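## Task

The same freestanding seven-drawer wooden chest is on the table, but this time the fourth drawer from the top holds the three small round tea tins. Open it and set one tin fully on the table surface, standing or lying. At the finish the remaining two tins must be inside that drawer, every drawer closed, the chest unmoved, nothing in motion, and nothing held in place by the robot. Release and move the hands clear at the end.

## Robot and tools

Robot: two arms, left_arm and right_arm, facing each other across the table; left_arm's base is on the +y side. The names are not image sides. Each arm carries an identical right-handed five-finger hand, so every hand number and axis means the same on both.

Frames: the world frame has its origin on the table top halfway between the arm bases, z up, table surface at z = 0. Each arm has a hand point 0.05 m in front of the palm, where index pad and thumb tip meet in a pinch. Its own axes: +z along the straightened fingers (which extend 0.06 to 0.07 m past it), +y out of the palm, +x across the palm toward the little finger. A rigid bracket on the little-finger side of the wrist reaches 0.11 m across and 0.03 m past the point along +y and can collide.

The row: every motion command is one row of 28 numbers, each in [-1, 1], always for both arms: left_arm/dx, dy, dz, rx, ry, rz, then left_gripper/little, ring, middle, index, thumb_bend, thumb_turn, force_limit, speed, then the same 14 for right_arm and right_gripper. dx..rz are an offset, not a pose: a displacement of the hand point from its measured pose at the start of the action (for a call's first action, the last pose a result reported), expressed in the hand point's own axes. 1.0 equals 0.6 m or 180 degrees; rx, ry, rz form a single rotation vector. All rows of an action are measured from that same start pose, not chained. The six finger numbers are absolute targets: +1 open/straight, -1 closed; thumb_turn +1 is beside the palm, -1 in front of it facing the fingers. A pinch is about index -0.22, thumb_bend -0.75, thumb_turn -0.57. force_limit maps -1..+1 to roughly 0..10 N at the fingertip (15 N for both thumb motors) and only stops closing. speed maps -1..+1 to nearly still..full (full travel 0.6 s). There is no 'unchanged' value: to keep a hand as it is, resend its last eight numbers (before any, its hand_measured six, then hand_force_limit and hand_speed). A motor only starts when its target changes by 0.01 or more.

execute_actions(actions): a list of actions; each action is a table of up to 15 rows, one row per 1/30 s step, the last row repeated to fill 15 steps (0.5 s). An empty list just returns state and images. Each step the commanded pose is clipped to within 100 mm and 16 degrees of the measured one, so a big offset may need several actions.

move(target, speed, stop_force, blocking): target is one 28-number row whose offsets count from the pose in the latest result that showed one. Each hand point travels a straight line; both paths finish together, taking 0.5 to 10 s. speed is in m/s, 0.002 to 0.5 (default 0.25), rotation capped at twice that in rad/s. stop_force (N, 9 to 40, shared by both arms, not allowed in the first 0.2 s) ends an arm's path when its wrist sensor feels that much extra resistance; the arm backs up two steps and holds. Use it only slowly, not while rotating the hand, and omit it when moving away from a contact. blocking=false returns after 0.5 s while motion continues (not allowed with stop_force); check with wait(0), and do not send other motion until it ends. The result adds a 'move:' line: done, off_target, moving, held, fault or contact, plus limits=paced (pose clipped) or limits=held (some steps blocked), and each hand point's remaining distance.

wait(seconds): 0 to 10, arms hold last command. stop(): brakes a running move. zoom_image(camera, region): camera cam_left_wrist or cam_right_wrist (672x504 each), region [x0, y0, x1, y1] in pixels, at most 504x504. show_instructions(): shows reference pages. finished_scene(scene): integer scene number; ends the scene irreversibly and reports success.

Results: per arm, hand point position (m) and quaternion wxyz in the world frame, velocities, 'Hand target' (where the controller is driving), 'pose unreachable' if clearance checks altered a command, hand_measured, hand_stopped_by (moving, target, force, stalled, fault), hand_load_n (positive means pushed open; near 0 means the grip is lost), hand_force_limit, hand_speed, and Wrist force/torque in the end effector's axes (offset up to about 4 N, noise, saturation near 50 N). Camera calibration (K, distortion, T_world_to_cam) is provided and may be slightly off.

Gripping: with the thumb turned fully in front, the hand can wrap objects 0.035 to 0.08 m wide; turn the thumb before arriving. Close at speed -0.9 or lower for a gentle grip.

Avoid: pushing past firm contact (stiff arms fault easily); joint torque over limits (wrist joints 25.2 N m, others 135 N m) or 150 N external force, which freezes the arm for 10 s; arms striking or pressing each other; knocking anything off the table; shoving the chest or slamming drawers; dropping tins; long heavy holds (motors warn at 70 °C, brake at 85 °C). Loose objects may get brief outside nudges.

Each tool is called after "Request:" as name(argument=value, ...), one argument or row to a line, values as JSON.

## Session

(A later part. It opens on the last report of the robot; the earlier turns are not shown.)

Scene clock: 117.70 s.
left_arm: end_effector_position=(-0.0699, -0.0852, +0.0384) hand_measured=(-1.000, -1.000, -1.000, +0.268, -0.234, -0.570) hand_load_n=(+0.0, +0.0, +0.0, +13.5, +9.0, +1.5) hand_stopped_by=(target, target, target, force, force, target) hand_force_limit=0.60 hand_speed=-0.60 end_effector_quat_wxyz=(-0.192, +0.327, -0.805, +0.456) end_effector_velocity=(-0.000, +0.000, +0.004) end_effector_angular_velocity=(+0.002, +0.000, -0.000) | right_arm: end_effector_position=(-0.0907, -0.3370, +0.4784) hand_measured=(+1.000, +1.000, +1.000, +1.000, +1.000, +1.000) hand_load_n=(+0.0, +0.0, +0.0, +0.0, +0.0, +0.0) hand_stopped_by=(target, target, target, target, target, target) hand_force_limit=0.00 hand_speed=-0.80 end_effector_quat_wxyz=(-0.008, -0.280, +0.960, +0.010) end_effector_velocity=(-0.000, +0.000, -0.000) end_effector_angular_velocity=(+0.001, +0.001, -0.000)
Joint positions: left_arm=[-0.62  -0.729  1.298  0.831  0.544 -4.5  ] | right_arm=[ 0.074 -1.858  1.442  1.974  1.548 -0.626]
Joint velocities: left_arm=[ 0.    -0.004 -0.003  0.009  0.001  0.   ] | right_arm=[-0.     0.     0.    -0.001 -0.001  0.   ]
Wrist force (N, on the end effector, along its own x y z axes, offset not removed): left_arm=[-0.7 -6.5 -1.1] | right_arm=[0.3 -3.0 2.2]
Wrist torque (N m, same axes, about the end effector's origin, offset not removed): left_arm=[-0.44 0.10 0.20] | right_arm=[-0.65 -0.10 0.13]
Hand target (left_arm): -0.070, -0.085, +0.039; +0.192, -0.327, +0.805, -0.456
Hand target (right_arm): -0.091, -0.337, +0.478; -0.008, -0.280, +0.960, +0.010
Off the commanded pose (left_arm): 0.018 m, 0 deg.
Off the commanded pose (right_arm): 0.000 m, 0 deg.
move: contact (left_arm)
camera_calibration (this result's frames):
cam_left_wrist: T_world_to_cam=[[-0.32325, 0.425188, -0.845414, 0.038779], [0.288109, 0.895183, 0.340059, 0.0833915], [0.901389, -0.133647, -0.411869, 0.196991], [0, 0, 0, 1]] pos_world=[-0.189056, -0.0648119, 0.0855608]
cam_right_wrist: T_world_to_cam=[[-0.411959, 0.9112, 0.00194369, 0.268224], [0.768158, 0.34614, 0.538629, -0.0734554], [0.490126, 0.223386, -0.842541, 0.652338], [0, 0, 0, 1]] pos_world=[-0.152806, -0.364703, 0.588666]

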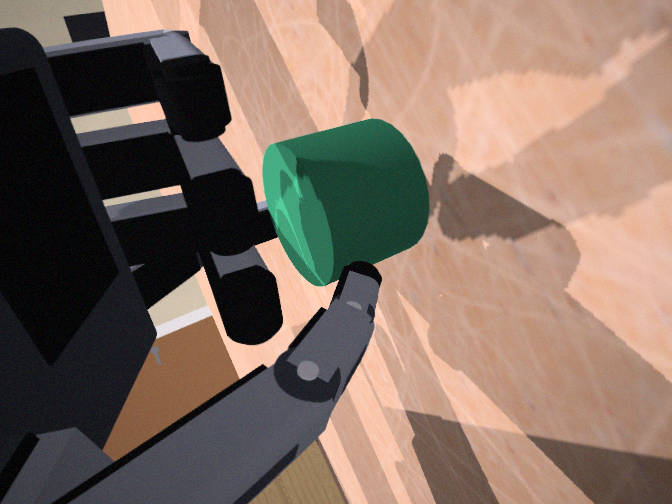

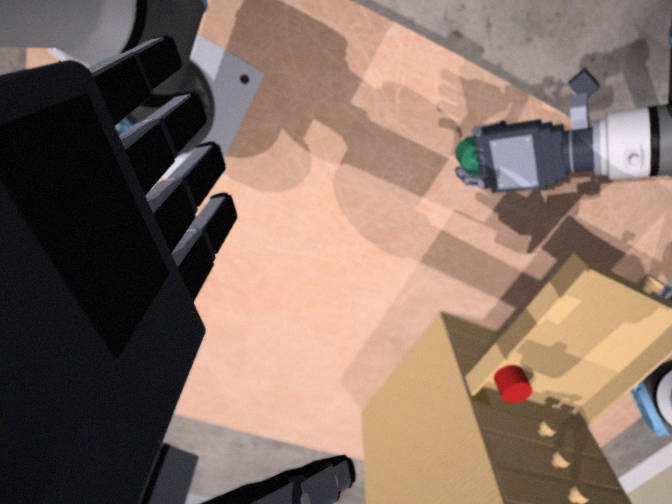

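Release, lift to z≈0.18.

Request:
execute_actions(
  actions=[
    [[0,0,0,0,0,0,-1,-1,-1,0.9,0.1,-0.57,0.6,-0.3,0,0,0,0,0,0,1,1,1,1,1,1,0,-0.8]],
    [[0,0,0,0,0,0,-1,-1,-1,0.9,0.1,-0.57,0.6,-0.3,0,0,0,0,0,0,1,1,1,1,1,1,0,-0.8]],
    [[0,0,0,0,0,0,-1,-1,-1,0.9,0.1,-0.57,0.6,-0.3,0,0,0,0,0,0,1,1,1,1,1,1,0,-0.8]],
  ],
)

Request:
move(
  target=[0,-0.2,-0.116,0,0,0,-1,-1,-1,0.9,0.1,-0.57,0.6,-0.3,0,0,0,0,0,0,1,1,1,1,1,1,0,-0.8],
  speed=0.07,
)

Scene clock: 119.40 s.
left_arm: end_effector_position=(-0.0699, -0.0852, +0.0384) hand_measured=(-1.000, -1.000, -1.000, +0.900, +0.100, -0.570) hand_load_n=(+0.0, +0.0, +0.0, +0.0, +0.0, +0.0) hand_stopped_by=(target, target, target, target, target, target) hand_force_limit=0.60 hand_speed=-0.30 end_effector_quat_wxyz=(-0.192, +0.327, -0.805, +0.456) end_effector_velocity=(-0.000, -0.000, +0.001) end_effector_angular_velocity=(-0.002, +0.001, -0.000) | right_arm: end_effector_position=(-0.0907, -0.3370, +0.4784) hand_measured=(+1.000, +1.000, +1.000, +1.000, +1.000, +1.000) hand_load_n=(+0.0, +0.0, +0.0, +0.0, +0.0, +0.0) hand_stopped_by=(target, target, target, target, target, target) hand_force_limit=0.00 hand_speed=-0.80 end_effector_quat_wxyz=(-0.008, -0.280, +0.960, +0.010) end_effector_velocity=(+0.000, +0.000, +0.000) end_effector_angular_velocity=(+0.001, -0.000, -0.000)
Joint positions: left_arm=[-0.62  -0.73   1.298  0.831  0.545 -4.5  ] | right_arm=[ 0.074 -1.858  1.442  1.974  1.548 -0.626]
Joint velocities: left_arm=[-0.    -0.001 -0.    -0.001 -0.     0.   ] | right_arm=[ 0.    -0.    -0.    -0.001  0.     0.   ]
Wrist force (N, on the end effector, along its own x y z axes, offset not removed): left_arm=[-1.3 -2.0 -0.6] | right_arm=[-0.2 -1.0 1.7]
Wrist torque (N m, same axes, about the end effector's origin, offset not removed): left_arm=[-0.46 0.26 -0.06] | right_arm=[-0.24 0.05 0.15]
Hand target (left_arm): -0.070, -0.085, +0.038; +0.192, -0.327, +0.805, -0.456
Hand target (right_arm): -0.091, -0.337, +0.478; -0.008, -0.280, +0.960, +0.010
Off the commanded pose (left_arm): 0.000 m, 0 deg.
Off the commanded pose (right_arm): 0.000 m, 0 deg.
camera_calibration (this result's frames):
cam_left_wrist: T_world_to_cam=[[-0.323271, 0.425168, -0.845416, 0.0388002], [0.288117, 0.895191, 0.34003, 0.0833911], [0.901379, -0.133657, -0.411887, 0.197006], [0, 0, 0, 1]] pos_world=[-0.18906, -0.0648164, 0.085591]
cam_right_wrist: T_world_to_cam=[[-0.411959, 0.9112, 0.00194358, 0.268224], [0.768157, 0.34614, 0.538629, -0.0734554], [0.490126, 0.223386, -0.842541, 0.652338], [0, 0, 0, 1]] pos_world=[-0.152806, -0.364703, 0.588666]

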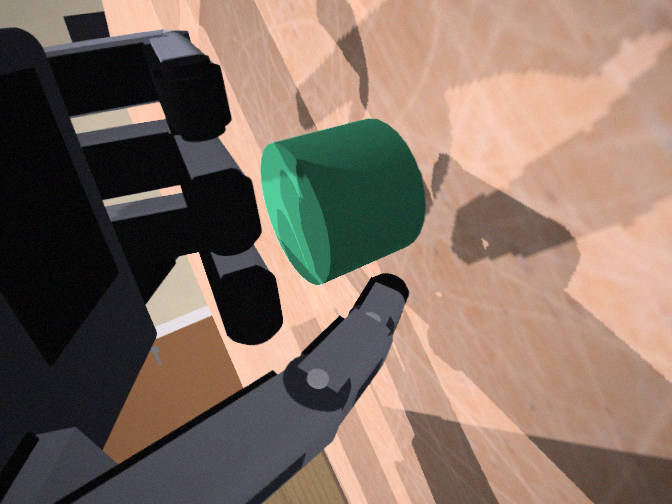

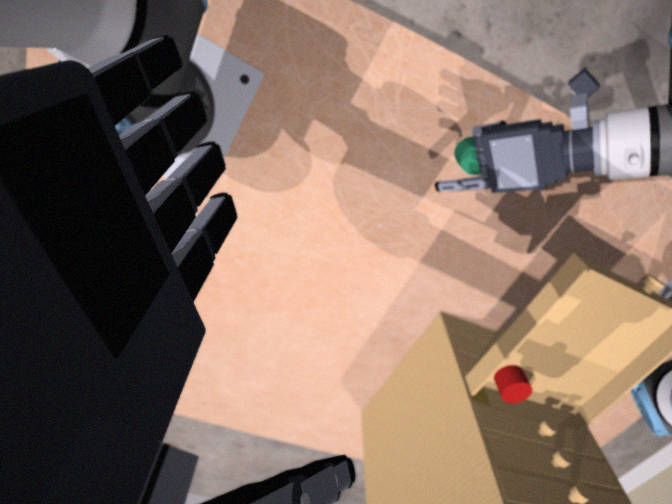

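Scene clock: 121.87 s.
left_arm: end_effector_position=(-0.0701, -0.0876, +0.1768) hand_measured=(-1.000, -1.000, -1.000, +0.900, +0.100, -0.570) hand_load_n=(+0.0, +0.0, +0.0, +0.0, +0.0, +0.0) hand_stopped_by=(target, target, target, target, target, target) hand_force_limit=0.60 hand_speed=-0.30 end_effector_quat_wxyz=(-0.192, +0.327, -0.805, +0.456) end_effector_velocity=(-0.000, -0.000, +0.002) end_effector_angular_velocity=(+0.001, -0.001, +0.001) | right_arm: end_effector_position=(-0.0907, -0.3370, +0.4784) hand_measured=(+1.000, +1.000, +1.000, +1.000, +1.000, +1.000) hand_load_n=(+0.0, +0.0, +0.0, +0.0, +0.0, +0.0) hand_stopped_by=(target, target, target, target, target, target) hand_force_limit=0.00 hand_speed=-0.80 end_effector_quat_wxyz=(-0.008, -0.280, +0.960, +0.010) end_effector_velocity=(+0.000, -0.000, +0.000) end_effector_angular_velocity=(+0.001, -0.000, +0.000)
Joint positions: left_arm=[-0.617 -0.87   1.164  1.101  0.545 -4.496] | right_arm=[ 0.074 -1.858  1.442  1.974  1.548 -0.626]
Joint velocities: left_arm=[ 0.    -0.    -0.004  0.006 -0.001 -0.001] | right_arm=[ 0.    -0.    -0.001  0.     0.     0.   ]
Wrist force (N, on the end effector, along its own x y z axes, offset not removed): left_arm=[0.6 0.6 0.3] | right_arm=[-0.4 -1.8 3.4]
Wrist torque (N m, same axes, about the end effector's origin, offset not removed): left_arm=[-0.14 0.00 0.20] | right_arm=[-0.47 -0.03 0.10]
Hand target (left_arm): -0.070, -0.088, +0.177; +0.192, -0.327, +0.805, -0.456
Hand target (right_arm): -0.091, -0.337, +0.478; -0.008, -0.280, +0.960, +0.010
Off the commanded pose (left_arm): 0.000 m, 0 deg.
Off the commanded pose (right_arm): 0.000 m, 0 deg.
move: done
camera_calibration (this result's frames):
cam_left_wrist: T_world_to_cam=[[-0.323226, 0.425173, -0.84543, 0.156749], [0.288177, 0.895178, 0.340015, 0.038522], [0.901376, -0.133732, -0.41187, 0.253875], [0, 0, 0, 1]] pos_world=[-0.189273, -0.0671781, 0.223986]
cam_right_wrist: T_world_to_cam=[[-0.411959, 0.9112, 0.0019436, 0.268224], [0.768157, 0.34614, 0.538629, -0.0734555], [0.490126, 0.223386, -0.842541, 0.652338], [0, 0, 0, 1]] pos_world=[-0.152806, -0.364703, 0.588666]

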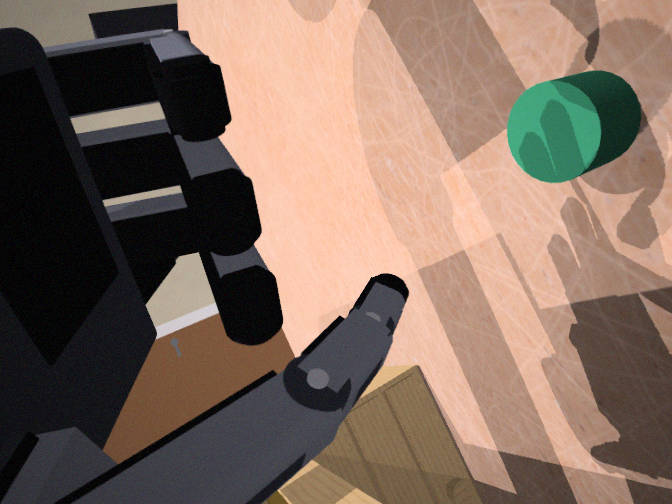

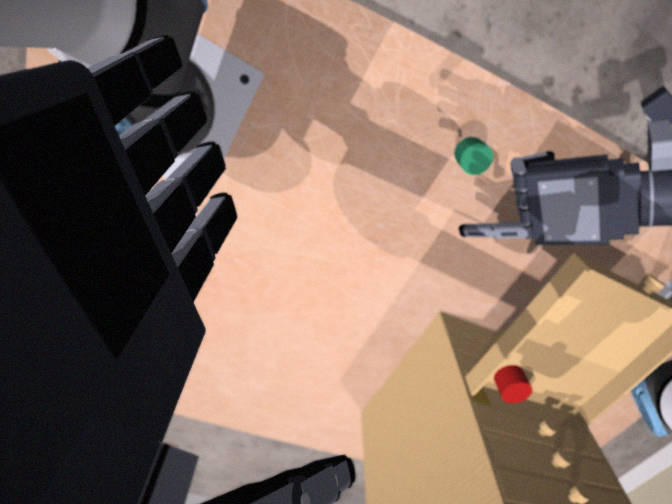

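Request:
move(
  target=[0.058,0.077,-0.133,0,-0.2165,-0.125,1,1,1,1,0,1,0.6,0.3,0,0,0,0,0,0,1,1,1,1,1,1,0,-0.8],
  speed=0.1,
)

Scene clock: 126.63 s.
left_arm: end_effector_position=(-0.1594, -0.0464, +0.1772) hand_measured=(+1.000, +1.000, +1.000, +1.000, +0.000, +1.000) hand_load_n=(+0.0, +0.0, +0.0, +0.0, +0.0, +0.0) hand_stopped_by=(target, target, target, target, target, target) hand_force_limit=0.60 hand_speed=0.30 end_effector_quat_wxyz=(-0.357, +0.607, -0.618, +0.350) end_effector_velocity=(-0.001, +0.000, -0.001) end_effector_angular_velocity=(+0.003, -0.003, +0.013) | right_arm: end_effector_position=(-0.0907, -0.3370, +0.4784) hand_measured=(+1.000, +1.000, +1.000, +1.000, +1.000, +1.000) hand_load_n=(+0.0, +0.0, +0.0, +0.0, +0.0, +0.0) hand_stopped_by=(target, target, target, target, target, target) hand_force_limit=0.00 hand_speed=-0.80 end_effector_quat_wxyz=(-0.008, -0.280, +0.960, +0.010) end_effector_velocity=(-0.000, -0.000, -0.000) end_effector_angular_velocity=(-0.001, +0.000, -0.001)
Joint positions: left_arm=[-0.665 -0.462  0.651  2.238  0.868 -5.753] | right_arm=[ 0.074 -1.858  1.442  1.974  1.548 -0.626]
Joint velocities: left_arm=[ 0.001  0.009 -0.014  0.015  0.009 -0.01 ] | right_arm=[ 0.     0.     0.001 -0.    -0.     0.001]
Wrist force (N, on the end effector, along its own x y z axes, offset not removed): left_arm=[0.0 -0.5 -1.4] | right_arm=[0.7 -1.9 3.0]
Wrist torque (N m, same axes, about the end effector's origin, offset not removed): left_arm=[-0.13 0.14 0.07] | right_arm=[-0.49 -0.28 0.20]
Hand target (left_arm): -0.160, -0.046, +0.177; -0.357, +0.607, -0.618, +0.350
Hand target (right_arm): -0.091, -0.337, +0.478; -0.008, -0.280, +0.960, +0.010
Off the commanded pose (left_arm): 0.000 m, 0 deg.
Off the commanded pose (right_arm): 0.000 m, 0 deg.
move: done
camera_calibration (this result's frames):
cam_left_wrist: T_world_to_cam=[[-0.519165, 0.0776824, -0.851136, 0.0643942], [-0.430998, 0.836168, 0.339211, -0.0899926], [0.738043, 0.542945, -0.400628, 0.343343], [0, 0, 0, 1]] pos_world=[-0.258758, -0.11617, 0.222888]
cam_right_wrist: T_world_to_cam=[[-0.411959, 0.9112, 0.0019438, 0.268224], [0.768157, 0.34614, 0.538629, -0.0734555], [0.490126, 0.223387, -0.842541, 0.652338], [0, 0, 0, 1]] pos_world=[-0.152806, -0.364703, 0.588666]

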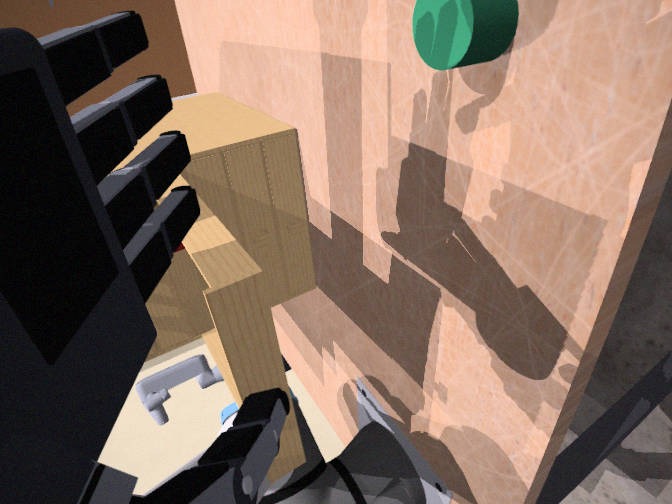

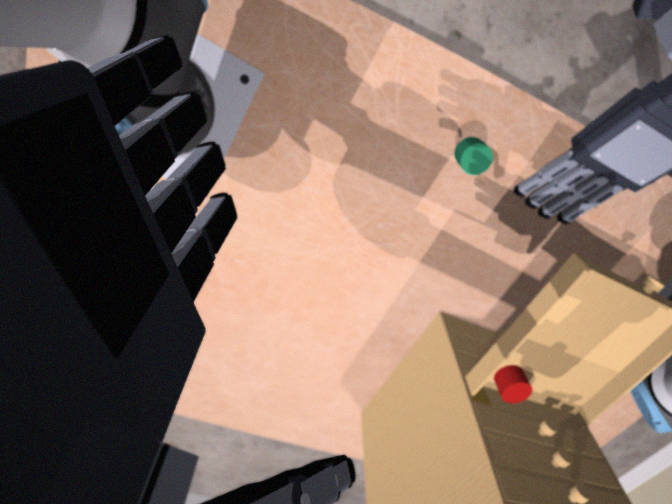

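Request:
move(
  target=[-0.293,0,-0.147,0,0,0,1,1,1,1,0,1,0.6,0.3,0,0,0,0,0,0,1,1,1,1,1,1,0,-0.8],
  speed=0.1,
  stop_force=12,
)

Scene clock: 129.33 s.
left_arm: end_effector_position=(-0.2340, +0.1291, +0.2243) hand_measured=(+1.000, +1.000, +1.000, +1.000, +0.000, +1.000) hand_load_n=(+0.0, +0.0, +0.0, +0.0, +0.0, +0.0) hand_stopped_by=(target, target, target, target, target, target) hand_force_limit=0.60 hand_speed=0.30 end_effector_quat_wxyz=(-0.357, +0.607, -0.618, +0.350) end_effector_velocity=(-0.001, +0.002, +0.000) end_effector_angular_velocity=(+0.000, -0.003, -0.001) | right_arm: end_effector_position=(-0.0907, -0.3370, +0.4784) hand_measured=(+1.000, +1.000, +1.000, +1.000, +1.000, +1.000) hand_load_n=(+0.0, +0.0, +0.0, +0.0, +0.0, +0.0) hand_stopped_by=(target, target, target, target, target, target) hand_force_limit=0.00 hand_speed=-0.80 end_effector_quat_wxyz=(-0.008, -0.280, +0.960, +0.010) end_effector_velocity=(+0.000, +0.000, -0.000) end_effector_angular_velocity=(-0.001, -0.001, +0.000)
Joint positions: left_arm=[-0.945 -0.793  1.176  2.159  1.091 -5.958] | right_arm=[ 0.074 -1.858  1.442  1.974  1.548 -0.626]
Joint velocities: left_arm=[-0.004 -0.001  0.004  0.001  0.001 -0.002] | right_arm=[ 0.     0.     0.001 -0.     0.001 -0.   ]
Wrist force (N, on the end effector, along its own x y z axes, offset not removed): left_arm=[0.5 -2.2 -0.1] | right_arm=[1.1 -3.0 2.9]
Wrist torque (N m, same axes, about the end effector's origin, offset not removed): left_arm=[-0.59 -0.06 0.15] | right_arm=[-0.67 -0.28 0.23]
Hand target (left_arm): -0.234, +0.129, +0.224; -0.357, +0.607, -0.618, +0.350
Hand target (right_arm): -0.091, -0.337, +0.478; -0.008, -0.280, +0.960, +0.010
Off the commanded pose (left_arm): 0.000 m, 0 deg.
Off the commanded pose (right_arm): 0.000 m, 0 deg.
move: done
camera_calibration (this result's frames):
cam_left_wrist: T_world_to_cam=[[-0.519697, 0.0782165, -0.850763, 0.051877], [-0.430751, 0.83598, 0.339986, -0.284945], [0.737813, 0.543156, -0.400765, 0.322018], [0, 0, 0, 1]] pos_world=[-0.333369, 0.0592453, 0.270066]
cam_right_wrist: T_world_to_cam=[[-0.41196, 0.9112, 0.00194385, 0.268223], [0.768157, 0.34614, 0.538629, -0.0734554], [0.490126, 0.223387, -0.842541, 0.652338], [0, 0, 0, 1]] pos_world=[-0.152806, -0.364703, 0.588666]

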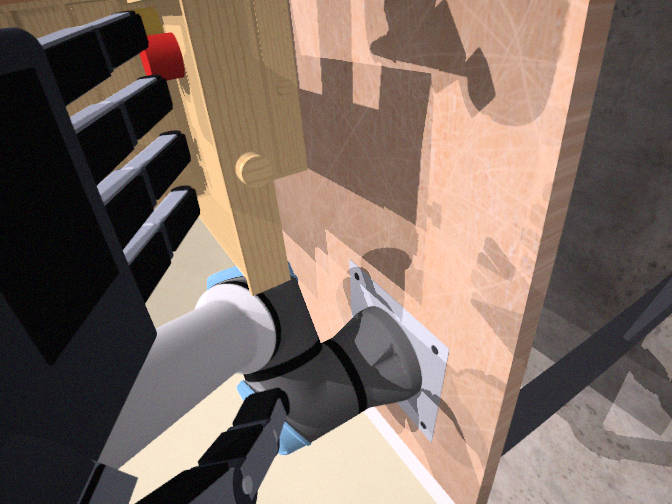

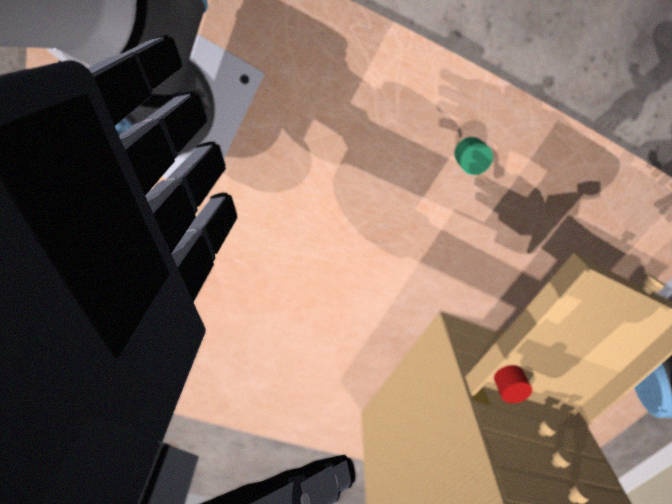

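Request:
move(
  target=[0,0,0.16,0,0,0,1,1,1,1,0,1,0.6,0.3,0,0,0,0,0,0,1,1,1,1,1,1,0,-0.8],
  speed=0.07,
  stop_force=12,
)

Request:
move(
  target=[0.008,-0.125,0.22,0,0,0,1,1,1,1,0,1,0.6,0.3,0,0,0,0,0,0,1,1,1,1,1,1,0,-0.8],
  speed=0.03,
  stop_force=15,
)

Scene clock: 131.47 s.
left_arm: end_effector_position=(-0.1511, +0.1292, +0.1765) hand_measured=(+1.000, +1.000, +1.000, +1.000, +0.000, +1.000) hand_load_n=(+0.0, +0.0, +0.0, +0.0, +0.0, +0.0) hand_stopped_by=(target, target, target, target, target, target) hand_force_limit=0.60 hand_speed=0.30 end_effector_quat_wxyz=(-0.357, +0.607, -0.618, +0.350) end_effector_velocity=(+0.002, -0.000, -0.001) end_effector_angular_velocity=(-0.000, +0.000, -0.001) | right_arm: end_effector_position=(-0.0907, -0.3370, +0.4784) hand_measured=(+1.000, +1.000, +1.000, +1.000, +1.000, +1.000) hand_load_n=(+0.0, +0.0, +0.0, +0.0, +0.0, +0.0) hand_stopped_by=(target, target, target, target, target, target) hand_force_limit=0.00 hand_speed=-0.80 end_effector_quat_wxyz=(-0.008, -0.280, +0.960, +0.010) end_effector_velocity=(-0.001, -0.000, +0.000) end_effector_angular_velocity=(+0.001, +0.002, +0.001)
Joint positions: left_arm=[-0.863 -0.861  1.433  1.943  1.024 -5.904] | right_arm=[ 0.074 -1.858  1.442  1.974  1.548 -0.626]
Joint velocities: left_arm=[ 0.002 -0.001  0.006 -0.006 -0.003  0.002] | right_arm=[ 0.    -0.001 -0.001  0.    -0.002 -0.   ]
Wrist force (N, on the end effector, along its own x y z axes, offset not removed): left_arm=[0.5 -0.2 0.1] | right_arm=[0.2 -1.7 2.8]
Wrist torque (N m, same axes, about the end effector's origin, offset not removed): left_arm=[-0.25 -0.07 0.13] | right_arm=[-0.49 -0.13 0.19]
Hand target (left_arm): -0.151, +0.129, +0.176; -0.357, +0.607, -0.618, +0.350
Hand target (right_arm): -0.091, -0.337, +0.478; -0.008, -0.280, +0.960, +0.010
Off the commanded pose (left_arm): 0.000 m, 0 deg.
Off the commanded pose (right_arm): 0.000 m, 0 deg.
move: done
camera_calibration (this result's frames):
cam_left_wrist: T_world_to_cam=[[-0.519519, 0.0780556, -0.850886, 0.0543295], [-0.430873, 0.836007, 0.339765, -0.233067], [0.737868, 0.543138, -0.40069, 0.241643], [0, 0, 0, 1]] pos_world=[-0.250498, 0.0593592, 0.22224]
cam_right_wrist: T_world_to_cam=[[-0.41196, 0.9112, 0.00194377, 0.268224], [0.768157, 0.34614, 0.538629, -0.0734553], [0.490126, 0.223387, -0.842541, 0.652338], [0, 0, 0, 1]] pos_world=[-0.152806, -0.364703, 0.588666]

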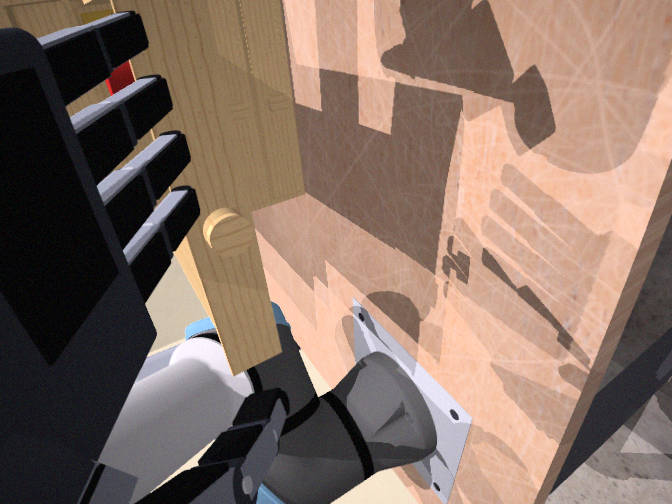

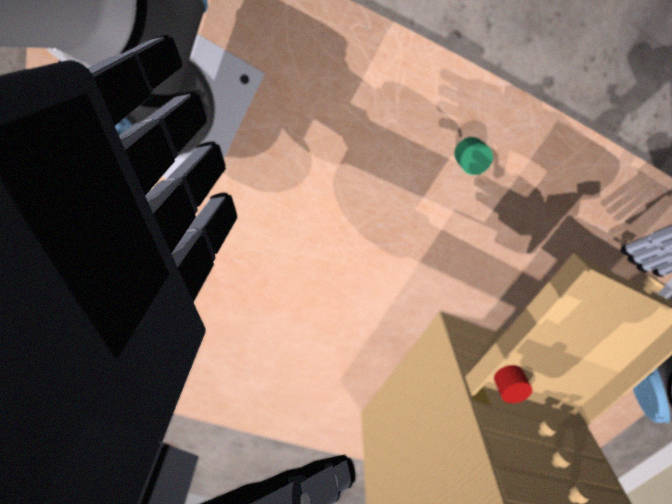

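Scene clock: 133.90 s.
left_arm: end_effector_position=(-0.0974, +0.1270, +0.1762) hand_measured=(+1.000, +1.000, +1.000, +1.000, +0.000, +1.000) hand_load_n=(+0.0, +0.0, +0.0, +0.0, +0.0, +0.0) hand_stopped_by=(target, target, target, target, target, target) hand_force_limit=0.60 hand_speed=0.30 end_effector_quat_wxyz=(-0.357, +0.607, -0.618, +0.350) end_effector_velocity=(-0.002, -0.000, +0.000) end_effector_angular_velocity=(-0.002, +0.001, -0.001) | right_arm: end_effector_position=(-0.0907, -0.3370, +0.4784) hand_measured=(+1.000, +1.000, +1.000, +1.000, +1.000, +1.000) hand_load_n=(+0.0, +0.0, +0.0, +0.0, +0.0, +0.0) hand_stopped_by=(target, target, target, target, target, target) hand_force_limit=0.00 hand_speed=-0.80 end_effector_quat_wxyz=(-0.008, -0.280, +0.960, +0.010) end_effector_velocity=(+0.000, +0.001, -0.000) end_effector_angular_velocity=(+0.001, -0.001, +0.000)
Joint positions: left_arm=[-0.797 -0.921  1.538  1.873  0.971 -5.857] | right_arm=[ 0.074 -1.858  1.442  1.974  1.548 -0.626]
Joint velocities: left_arm=[-0.003  0.002 -0.004  0.002  0.001 -0.002] | right_arm=[ 0.     0.     0.    -0.002  0.001 -0.   ]
Wrist force (N, on the end effector, along its own x y z axes, offset not removed): left_arm=[0.2 -0.9 -2.1] | right_arm=[0.1 -2.0 2.4]
Wrist torque (N m, same axes, about the end effector's origin, offset not removed): left_arm=[-0.19 0.12 0.08] | right_arm=[-0.52 -0.08 0.14]
Hand target (left_arm): -0.098, +0.127, +0.176; -0.357, +0.607, -0.618, +0.350
Hand target (right_arm): -0.091, -0.337, +0.478; -0.008, -0.280, +0.960, +0.010
Off the commanded pose (left_arm): 0.098 m, 0 deg.
Off the commanded pose (right_arm): 0.000 m, 0 deg.
move: contact (left_arm)
camera_calibration (this result's frames):
cam_left_wrist: T_world_to_cam=[[-0.519363, 0.077866, -0.850999, 0.0821637], [-0.431042, 0.836004, 0.339558, -0.207964], [0.737879, 0.54317, -0.400627, 0.203037], [0, 0, 0, 1]] pos_world=[-0.196784, 0.0571773, 0.221879]
cam_right_wrist: T_world_to_cam=[[-0.41196, 0.9112, 0.00194361, 0.268224], [0.768157, 0.34614, 0.538629, -0.0734554], [0.490126, 0.223387, -0.842541, 0.652338], [0, 0, 0, 1]] pos_world=[-0.152806, -0.364703, 0.588666]

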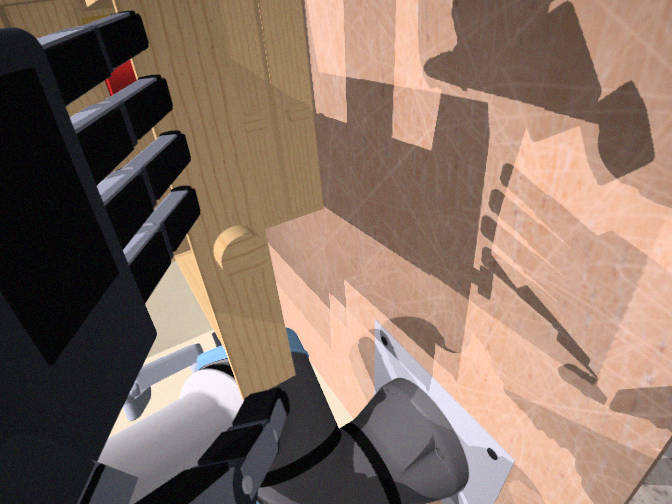

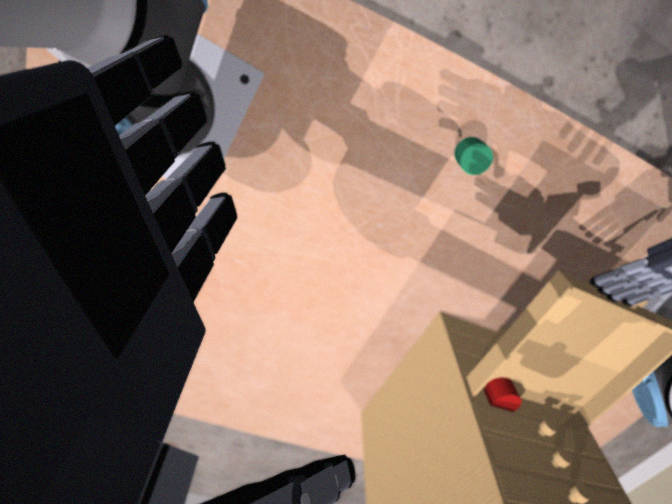

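Request:
move(
  target=[0.01,-0.19,0.33,0,0,0,1,1,1,1,0,1,0.6,0.3,0,0,0,0,0,0,1,1,1,1,1,1,0,-0.8],
  speed=0.03,
  stop_force=20,
)

Scene clock: 142.03 s.
left_arm: end_effector_position=(+0.1307, +0.1189, +0.1760) hand_measured=(+1.000, +1.000, +1.000, +1.000, +0.000, +1.000) hand_load_n=(+0.0, +0.0, -1.0, +0.0, +0.0, +0.0) hand_stopped_by=(target, target, target, target, target, target) hand_force_limit=0.60 hand_speed=0.30 end_effector_quat_wxyz=(-0.357, +0.607, -0.618, +0.350) end_effector_velocity=(+0.002, -0.000, +0.000) end_effector_angular_velocity=(-0.001, +0.002, +0.001) | right_arm: end_effector_position=(-0.0907, -0.3370, +0.4784) hand_measured=(+1.000, +1.000, +1.000, +1.000, +1.000, +1.000) hand_load_n=(+0.0, +0.0, +0.0, +0.0, +0.0, +0.0) hand_stopped_by=(target, target, target, target, target, target) hand_force_limit=0.00 hand_speed=-0.80 end_effector_quat_wxyz=(-0.008, -0.280, +0.960, +0.010) end_effector_velocity=(-0.000, -0.000, -0.000) end_effector_angular_velocity=(-0.000, +0.001, +0.001)
Joint positions: left_arm=[-0.406 -1.07   1.742  1.564  0.688 -5.487] | right_arm=[ 0.074 -1.858  1.442  1.974  1.548 -0.626]
Joint velocities: left_arm=[ 0.006 -0.002 -0.001 -0.005 -0.002  0.008] | right_arm=[ 0.    -0.     0.     0.    -0.001 -0.001]
Wrist force (N, on the end effector, along its own x y z axes, offset not removed): left_arm=[-0.1 -0.5 -1.8] | right_arm=[0.8 -1.6 1.4]
Wrist torque (N m, same axes, about the end effector's origin, offset not removed): left_arm=[-0.37 -0.13 0.05] | right_arm=[-0.32 -0.19 0.19]
Hand target (left_arm): +0.131, +0.119, +0.176; -0.357, +0.607, -0.618, +0.350
Hand target (right_arm): -0.091, -0.337, +0.478; -0.008, -0.280, +0.960, +0.010
Off the commanded pose (left_arm): 0.000 m, 0 deg.
Off the commanded pose (right_arm): 0.000 m, 0 deg.
move: done
camera_calibration (this result's frames):
cam_left_wrist: T_world_to_cam=[[-0.51837, 0.0773213, -0.851654, 0.201228], [-0.431595, 0.836106, 0.338605, -0.102599], [0.738254, 0.543092, -0.400041, 0.0388839], [0, 0, 0, 1]] pos_world=[0.0313235, 0.0491067, 0.221672]
cam_right_wrist: T_world_to_cam=[[-0.411959, 0.9112, 0.00194382, 0.268224], [0.768157, 0.34614, 0.538629, -0.0734555], [0.490126, 0.223387, -0.842541, 0.652338], [0, 0, 0, 1]] pos_world=[-0.152806, -0.364703, 0.588666]

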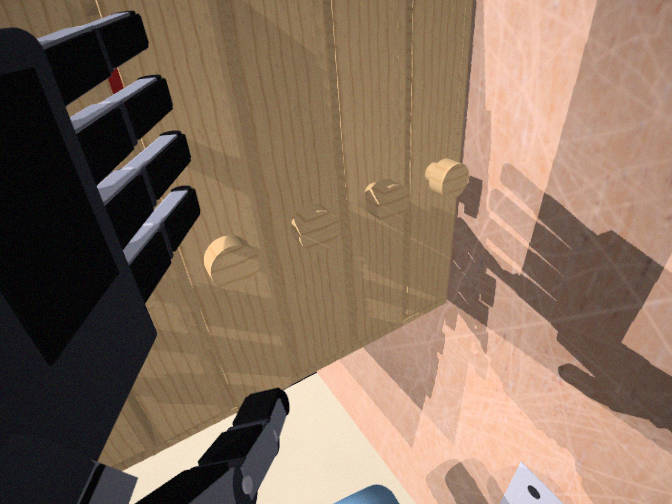

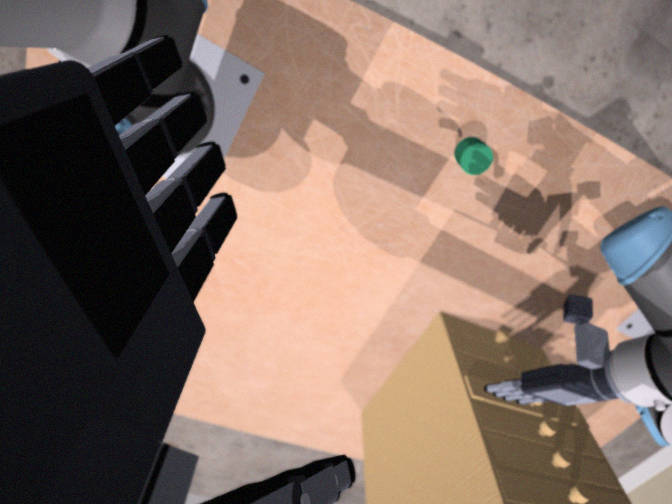

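Still slightly open (red visible). Finish slowly.

Request:
move(
  target=[0.002,-0.04,0.07,0,0,0,1,1,1,1,0,1,0.6,0.3,0,0,0,0,0,0,1,1,1,1,1,1,0,-0.8],
  speed=0.012,
  stop_force=12,
)

Scene clock: 143.13 s.
left_arm: end_effector_position=(+0.1386, +0.1186, +0.1761) hand_measured=(+1.000, +1.000, +1.000, +1.000, +0.000, +1.000) hand_load_n=(+0.0, +0.0, -4.5, +0.0, +0.0, +0.0) hand_stopped_by=(target, target, target, target, target, target) hand_force_limit=0.60 hand_speed=0.30 end_effector_quat_wxyz=(-0.357, +0.607, -0.618, +0.351) end_effector_velocity=(-0.004, -0.000, -0.000) end_effector_angular_velocity=(-0.000, -0.002, +0.001) | right_arm: end_effector_position=(-0.0907, -0.3370, +0.4784) hand_measured=(+1.000, +1.000, +1.000, +1.000, +1.000, +1.000) hand_load_n=(+0.0, +0.0, +0.0, +0.0, +0.0, +0.0) hand_stopped_by=(target, target, target, target, target, target) hand_force_limit=0.00 hand_speed=-0.80 end_effector_quat_wxyz=(-0.008, -0.280, +0.960, +0.010) end_effector_velocity=(-0.000, -0.000, +0.001) end_effector_angular_velocity=(+0.001, +0.002, -0.001)
Joint positions: left_arm=[-0.389 -1.072  1.741  1.55   0.678 -5.466] | right_arm=[ 0.074 -1.858  1.442  1.974  1.548 -0.626]
Joint velocities: left_arm=[-0.009  0.003  0.     0.009  0.004 -0.014] | right_arm=[-0.001 -0.    -0.001  0.001 -0.002  0.001]
Wrist force (N, on the end effector, along its own x y z axes, offset not removed): left_arm=[-3.8 4.9 -28.6] | right_arm=[0.1 -2.8 3.2]
Wrist torque (N m, same axes, about the end effector's origin, offset not removed): left_arm=[1.28 0.41 -0.03] | right_arm=[-0.60 -0.16 0.11]
Hand target (left_arm): +0.138, +0.119, +0.176; -0.357, +0.607, -0.618, +0.350
Hand target (right_arm): -0.091, -0.337, +0.478; -0.008, -0.280, +0.960, +0.010
Off the commanded pose (left_arm): 0.041 m, 0 deg.
Off the commanded pose (right_arm): 0.000 m, 0 deg.
move: contact (left_arm)
camera_calibration (this result's frames):
cam_left_wrist: T_world_to_cam=[[-0.518491, 0.0768526, -0.851622, 0.205434], [-0.431529, 0.836305, 0.338197, -0.0988993], [0.738207, 0.542852, -0.400453, 0.0334248], [0, 0, 0, 1]] pos_world=[0.0391633, 0.0487771, 0.221784]
cam_right_wrist: T_world_to_cam=[[-0.41196, 0.9112, 0.00194372, 0.268224], [0.768157, 0.34614, 0.538629, -0.0734553], [0.490126, 0.223387, -0.842541, 0.652338], [0, 0, 0, 1]] pos_world=[-0.152806, -0.364703, 0.588666]

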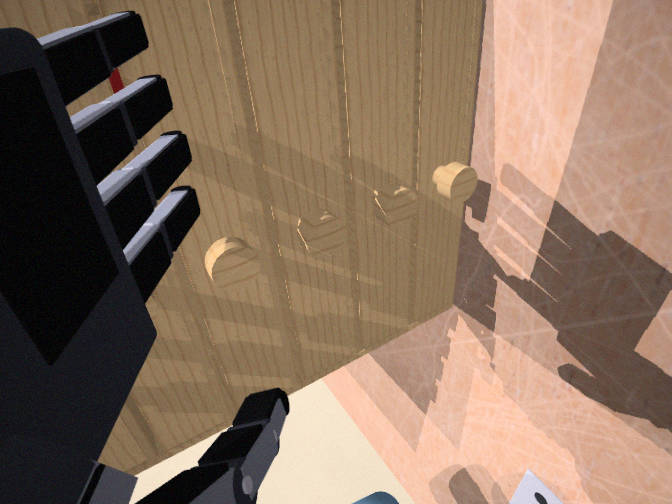

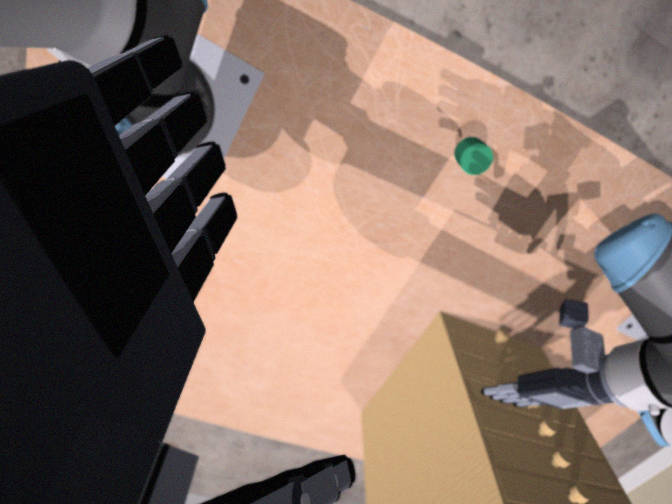

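Request:
move(
  target=[0,0.03,-0.2,0,0,0,1,1,1,1,0,1,0.6,0.3,0,0,0,0,0,0,1,1,1,1,1,1,0,-0.8],
  speed=0.08,
)

Scene clock: 145.27 s.
left_arm: end_effector_position=(+0.0258, +0.1188, +0.2203) hand_measured=(+1.000, +1.000, +1.000, +1.000, +0.000, +1.000) hand_load_n=(+0.0, +0.0, +0.0, +0.0, +0.0, +0.0) hand_stopped_by=(target, target, target, target, target, target) hand_force_limit=0.60 hand_speed=0.30 end_effector_quat_wxyz=(-0.357, +0.607, -0.618, +0.350) end_effector_velocity=(-0.002, -0.000, +0.001) end_effector_angular_velocity=(+0.000, -0.001, -0.000) | right_arm: end_effector_position=(-0.0907, -0.3370, +0.4784) hand_measured=(+1.000, +1.000, +1.000, +1.000, +1.000, +1.000) hand_load_n=(+0.0, +0.0, +0.0, +0.0, +0.0, +0.0) hand_stopped_by=(target, target, target, target, target, target) hand_force_limit=0.00 hand_speed=-0.80 end_effector_quat_wxyz=(-0.008, -0.280, +0.960, +0.010) end_effector_velocity=(+0.000, +0.000, +0.000) end_effector_angular_velocity=(+0.001, -0.000, +0.000)
Joint positions: left_arm=[-0.603 -1.078  1.651  1.817  0.822 -5.699] | right_arm=[ 0.074 -1.858  1.442  1.974  1.548 -0.626]
Joint velocities: left_arm=[-0.004  0.001 -0.003  0.005  0.002 -0.004] | right_arm=[-0.    -0.    -0.001  0.     0.    -0.   ]
Wrist force (N, on the end effector, along its own x y z axes, offset not removed): left_arm=[0.3 0.3 -0.2] | right_arm=[0.0 -2.5 2.8]
Wrist torque (N m, same axes, about the end effector's origin, offset not removed): left_arm=[-0.12 -0.04 0.08] | right_arm=[-0.49 -0.09 0.10]
Hand target (left_arm): +0.026, +0.119, +0.220; -0.357, +0.607, -0.618, +0.350
Hand target (right_arm): -0.091, -0.337, +0.478; -0.008, -0.280, +0.960, +0.010
Off the commanded pose (left_arm): 0.000 m, 0 deg.
Off the commanded pose (right_arm): 0.000 m, 0 deg.
move: done
camera_calibration (this result's frames):
cam_left_wrist: T_world_to_cam=[[-0.519057, 0.077138, -0.851252, 0.184475], [-0.431184, 0.836279, 0.338699, -0.162798], [0.738011, 0.54285, -0.400816, 0.134251], [0, 0, 0, 1]] pos_world=[-0.0735217, 0.0490359, 0.265984]
cam_right_wrist: T_world_to_cam=[[-0.41196, 0.9112, 0.00194374, 0.268224], [0.768157, 0.34614, 0.538629, -0.0734552], [0.490126, 0.223387, -0.842541, 0.652338], [0, 0, 0, 1]] pos_world=[-0.152806, -0.364703, 0.588666]

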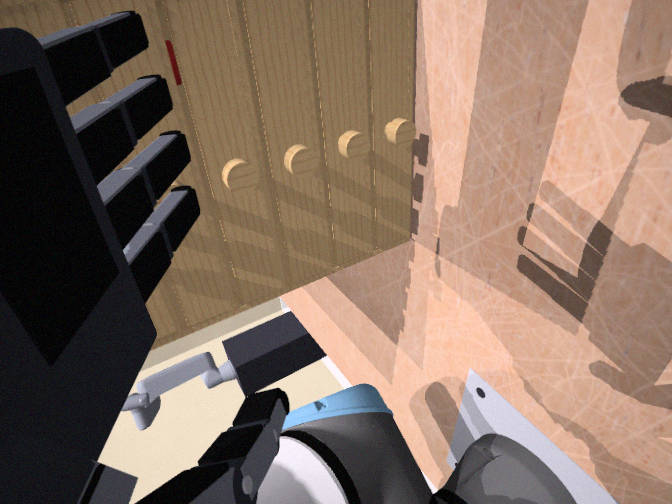

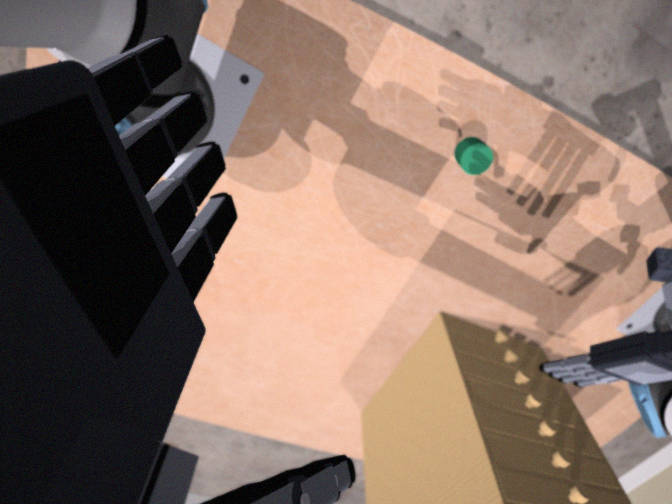

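Request:
zoom_image(
  camera="cam_left_wrist",
  region=[130,0,330,220],
)

Request:
zoom_image(
  camera="cam_right_wrist",
  region=[430,300,630,504],
)

Region (130, 0, 330, 220) of cam_left_wrist's 672x504 image, scaled by 2.291, with more detail than that image has; it fills the left 458 columns of this view, and the rest is white.

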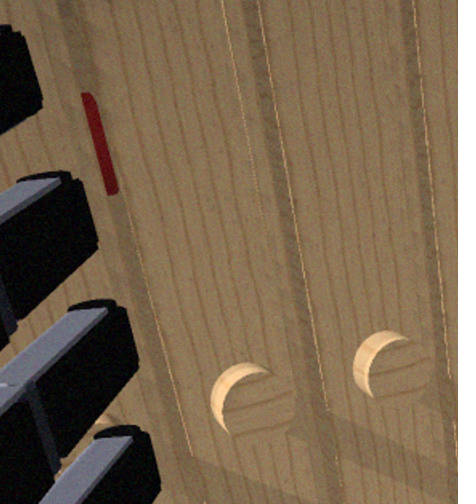

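Region (430, 300, 630, 504) of cam_right_wrist's 672x504 image, scaled by 2.471, with more detail than that image has; it fills the left 494 columns of this view, and the rest is white.

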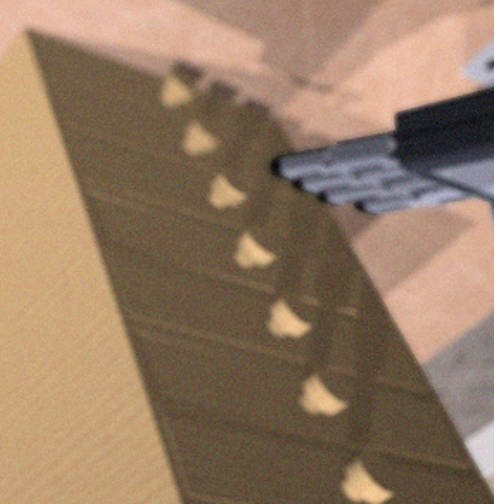

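Request:
move(
  target=[0,-0.04,-0.12,0,0,0,1,1,1,1,0,1,0.6,0.3,0,0,0,0,0,0,1,1,1,1,1,1,0,-0.8],
  speed=0.1,
)

Request:
finished_scene(
  scene=2,
)

Scene clock: 146.73 s.
left_arm: end_effector_position=(-0.0243, +0.1183, +0.2769) hand_measured=(+1.000, +1.000, +1.000, +1.000, +0.000, +1.000) hand_load_n=(+0.0, +0.0, +0.0, +0.0, +0.0, +0.0) hand_stopped_by=(target, target, target, target, target, target) hand_force_limit=0.60 hand_speed=0.30 end_effector_quat_wxyz=(-0.356, +0.607, -0.618, +0.350) end_effector_velocity=(-0.002, +0.000, +0.002) end_effector_angular_velocity=(-0.000, +0.001, +0.001) | right_arm: end_effector_position=(-0.0907, -0.3370, +0.4784) hand_measured=(+1.000, +1.000, +1.000, +1.000, +1.000, +1.000) hand_load_n=(+0.0, +0.0, +0.0, +0.0, +0.0, +0.0) hand_stopped_by=(target, target, target, target, target, target) hand_force_limit=0.00 hand_speed=-0.80 end_effector_quat_wxyz=(-0.008, -0.280, +0.960, +0.010) end_effector_velocity=(+0.000, +0.000, -0.000) end_effector_angular_velocity=(+0.000, -0.000, +0.000)
Joint positions: left_arm=[-0.683 -1.099  1.529  2.007  0.882 -5.769] | right_arm=[ 0.074 -1.858  1.442  1.974  1.548 -0.626]
Joint velocities: left_arm=[-0.002 -0.    -0.005  0.006  0.002 -0.002] | right_arm=[ 0. -0.  0. -0.  0. -0.]
Wrist force (N, on the end effector, along its own x y z axes, offset not removed): left_arm=[0.4 0.6 -0.3] | right_arm=[-0.9 -1.5 3.0]
Wrist torque (N m, same axes, about the end effector's origin, offset not removed): left_arm=[-0.06 0.03 0.14] | right_arm=[-0.43 0.03 0.10]
Hand target (left_arm): -0.025, +0.118, +0.277; -0.357, +0.607, -0.618, +0.350
Hand target (right_arm): -0.091, -0.337, +0.478; -0.008, -0.280, +0.960, +0.010
Off the commanded pose (left_arm): 0.000 m, 0 deg.
Off the commanded pose (right_arm): 0.000 m, 0 deg.
move: done
camera_calibration (this result's frames):
cam_left_wrist: T_world_to_cam=[[-0.519365, 0.0771606, -0.851062, 0.206587], [-0.430999, 0.836317, 0.338843, -0.203203], [0.737902, 0.54279, -0.401098, 0.194333], [0, 0, 0, 1]] pos_world=[-0.123685, 0.0485193, 0.322619]
cam_right_wrist: T_world_to_cam=[[-0.41196, 0.9112, 0.00194396, 0.268223], [0.768157, 0.34614, 0.538629, -0.0734554], [0.490126, 0.223387, -0.842541, 0.652339], [0, 0, 0, 1]] pos_world=[-0.152806, -0.364703, 0.588666]

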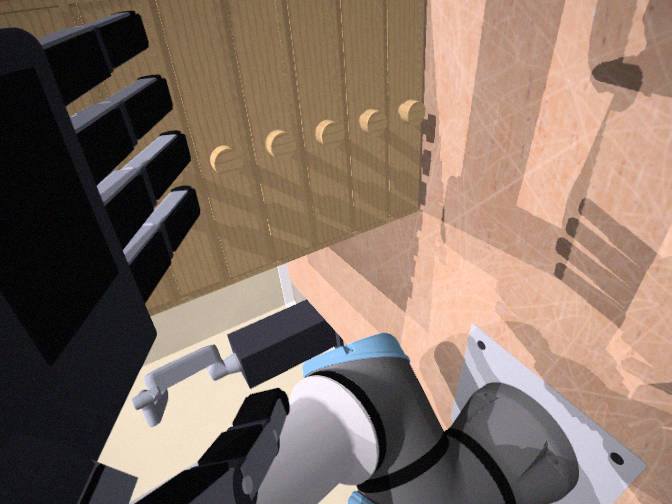

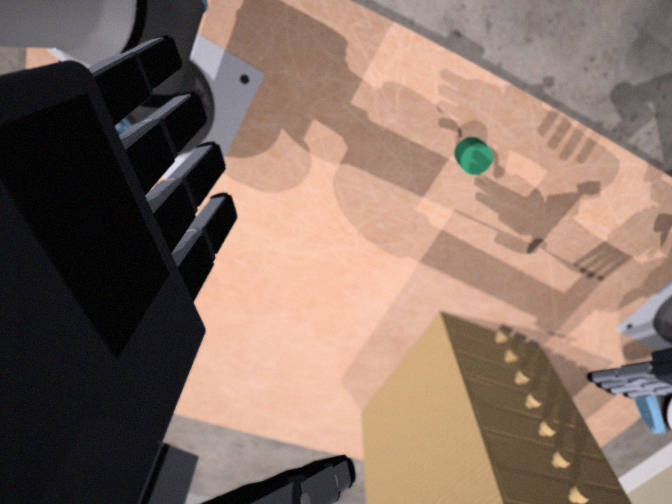

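The scene is finished: the task was done.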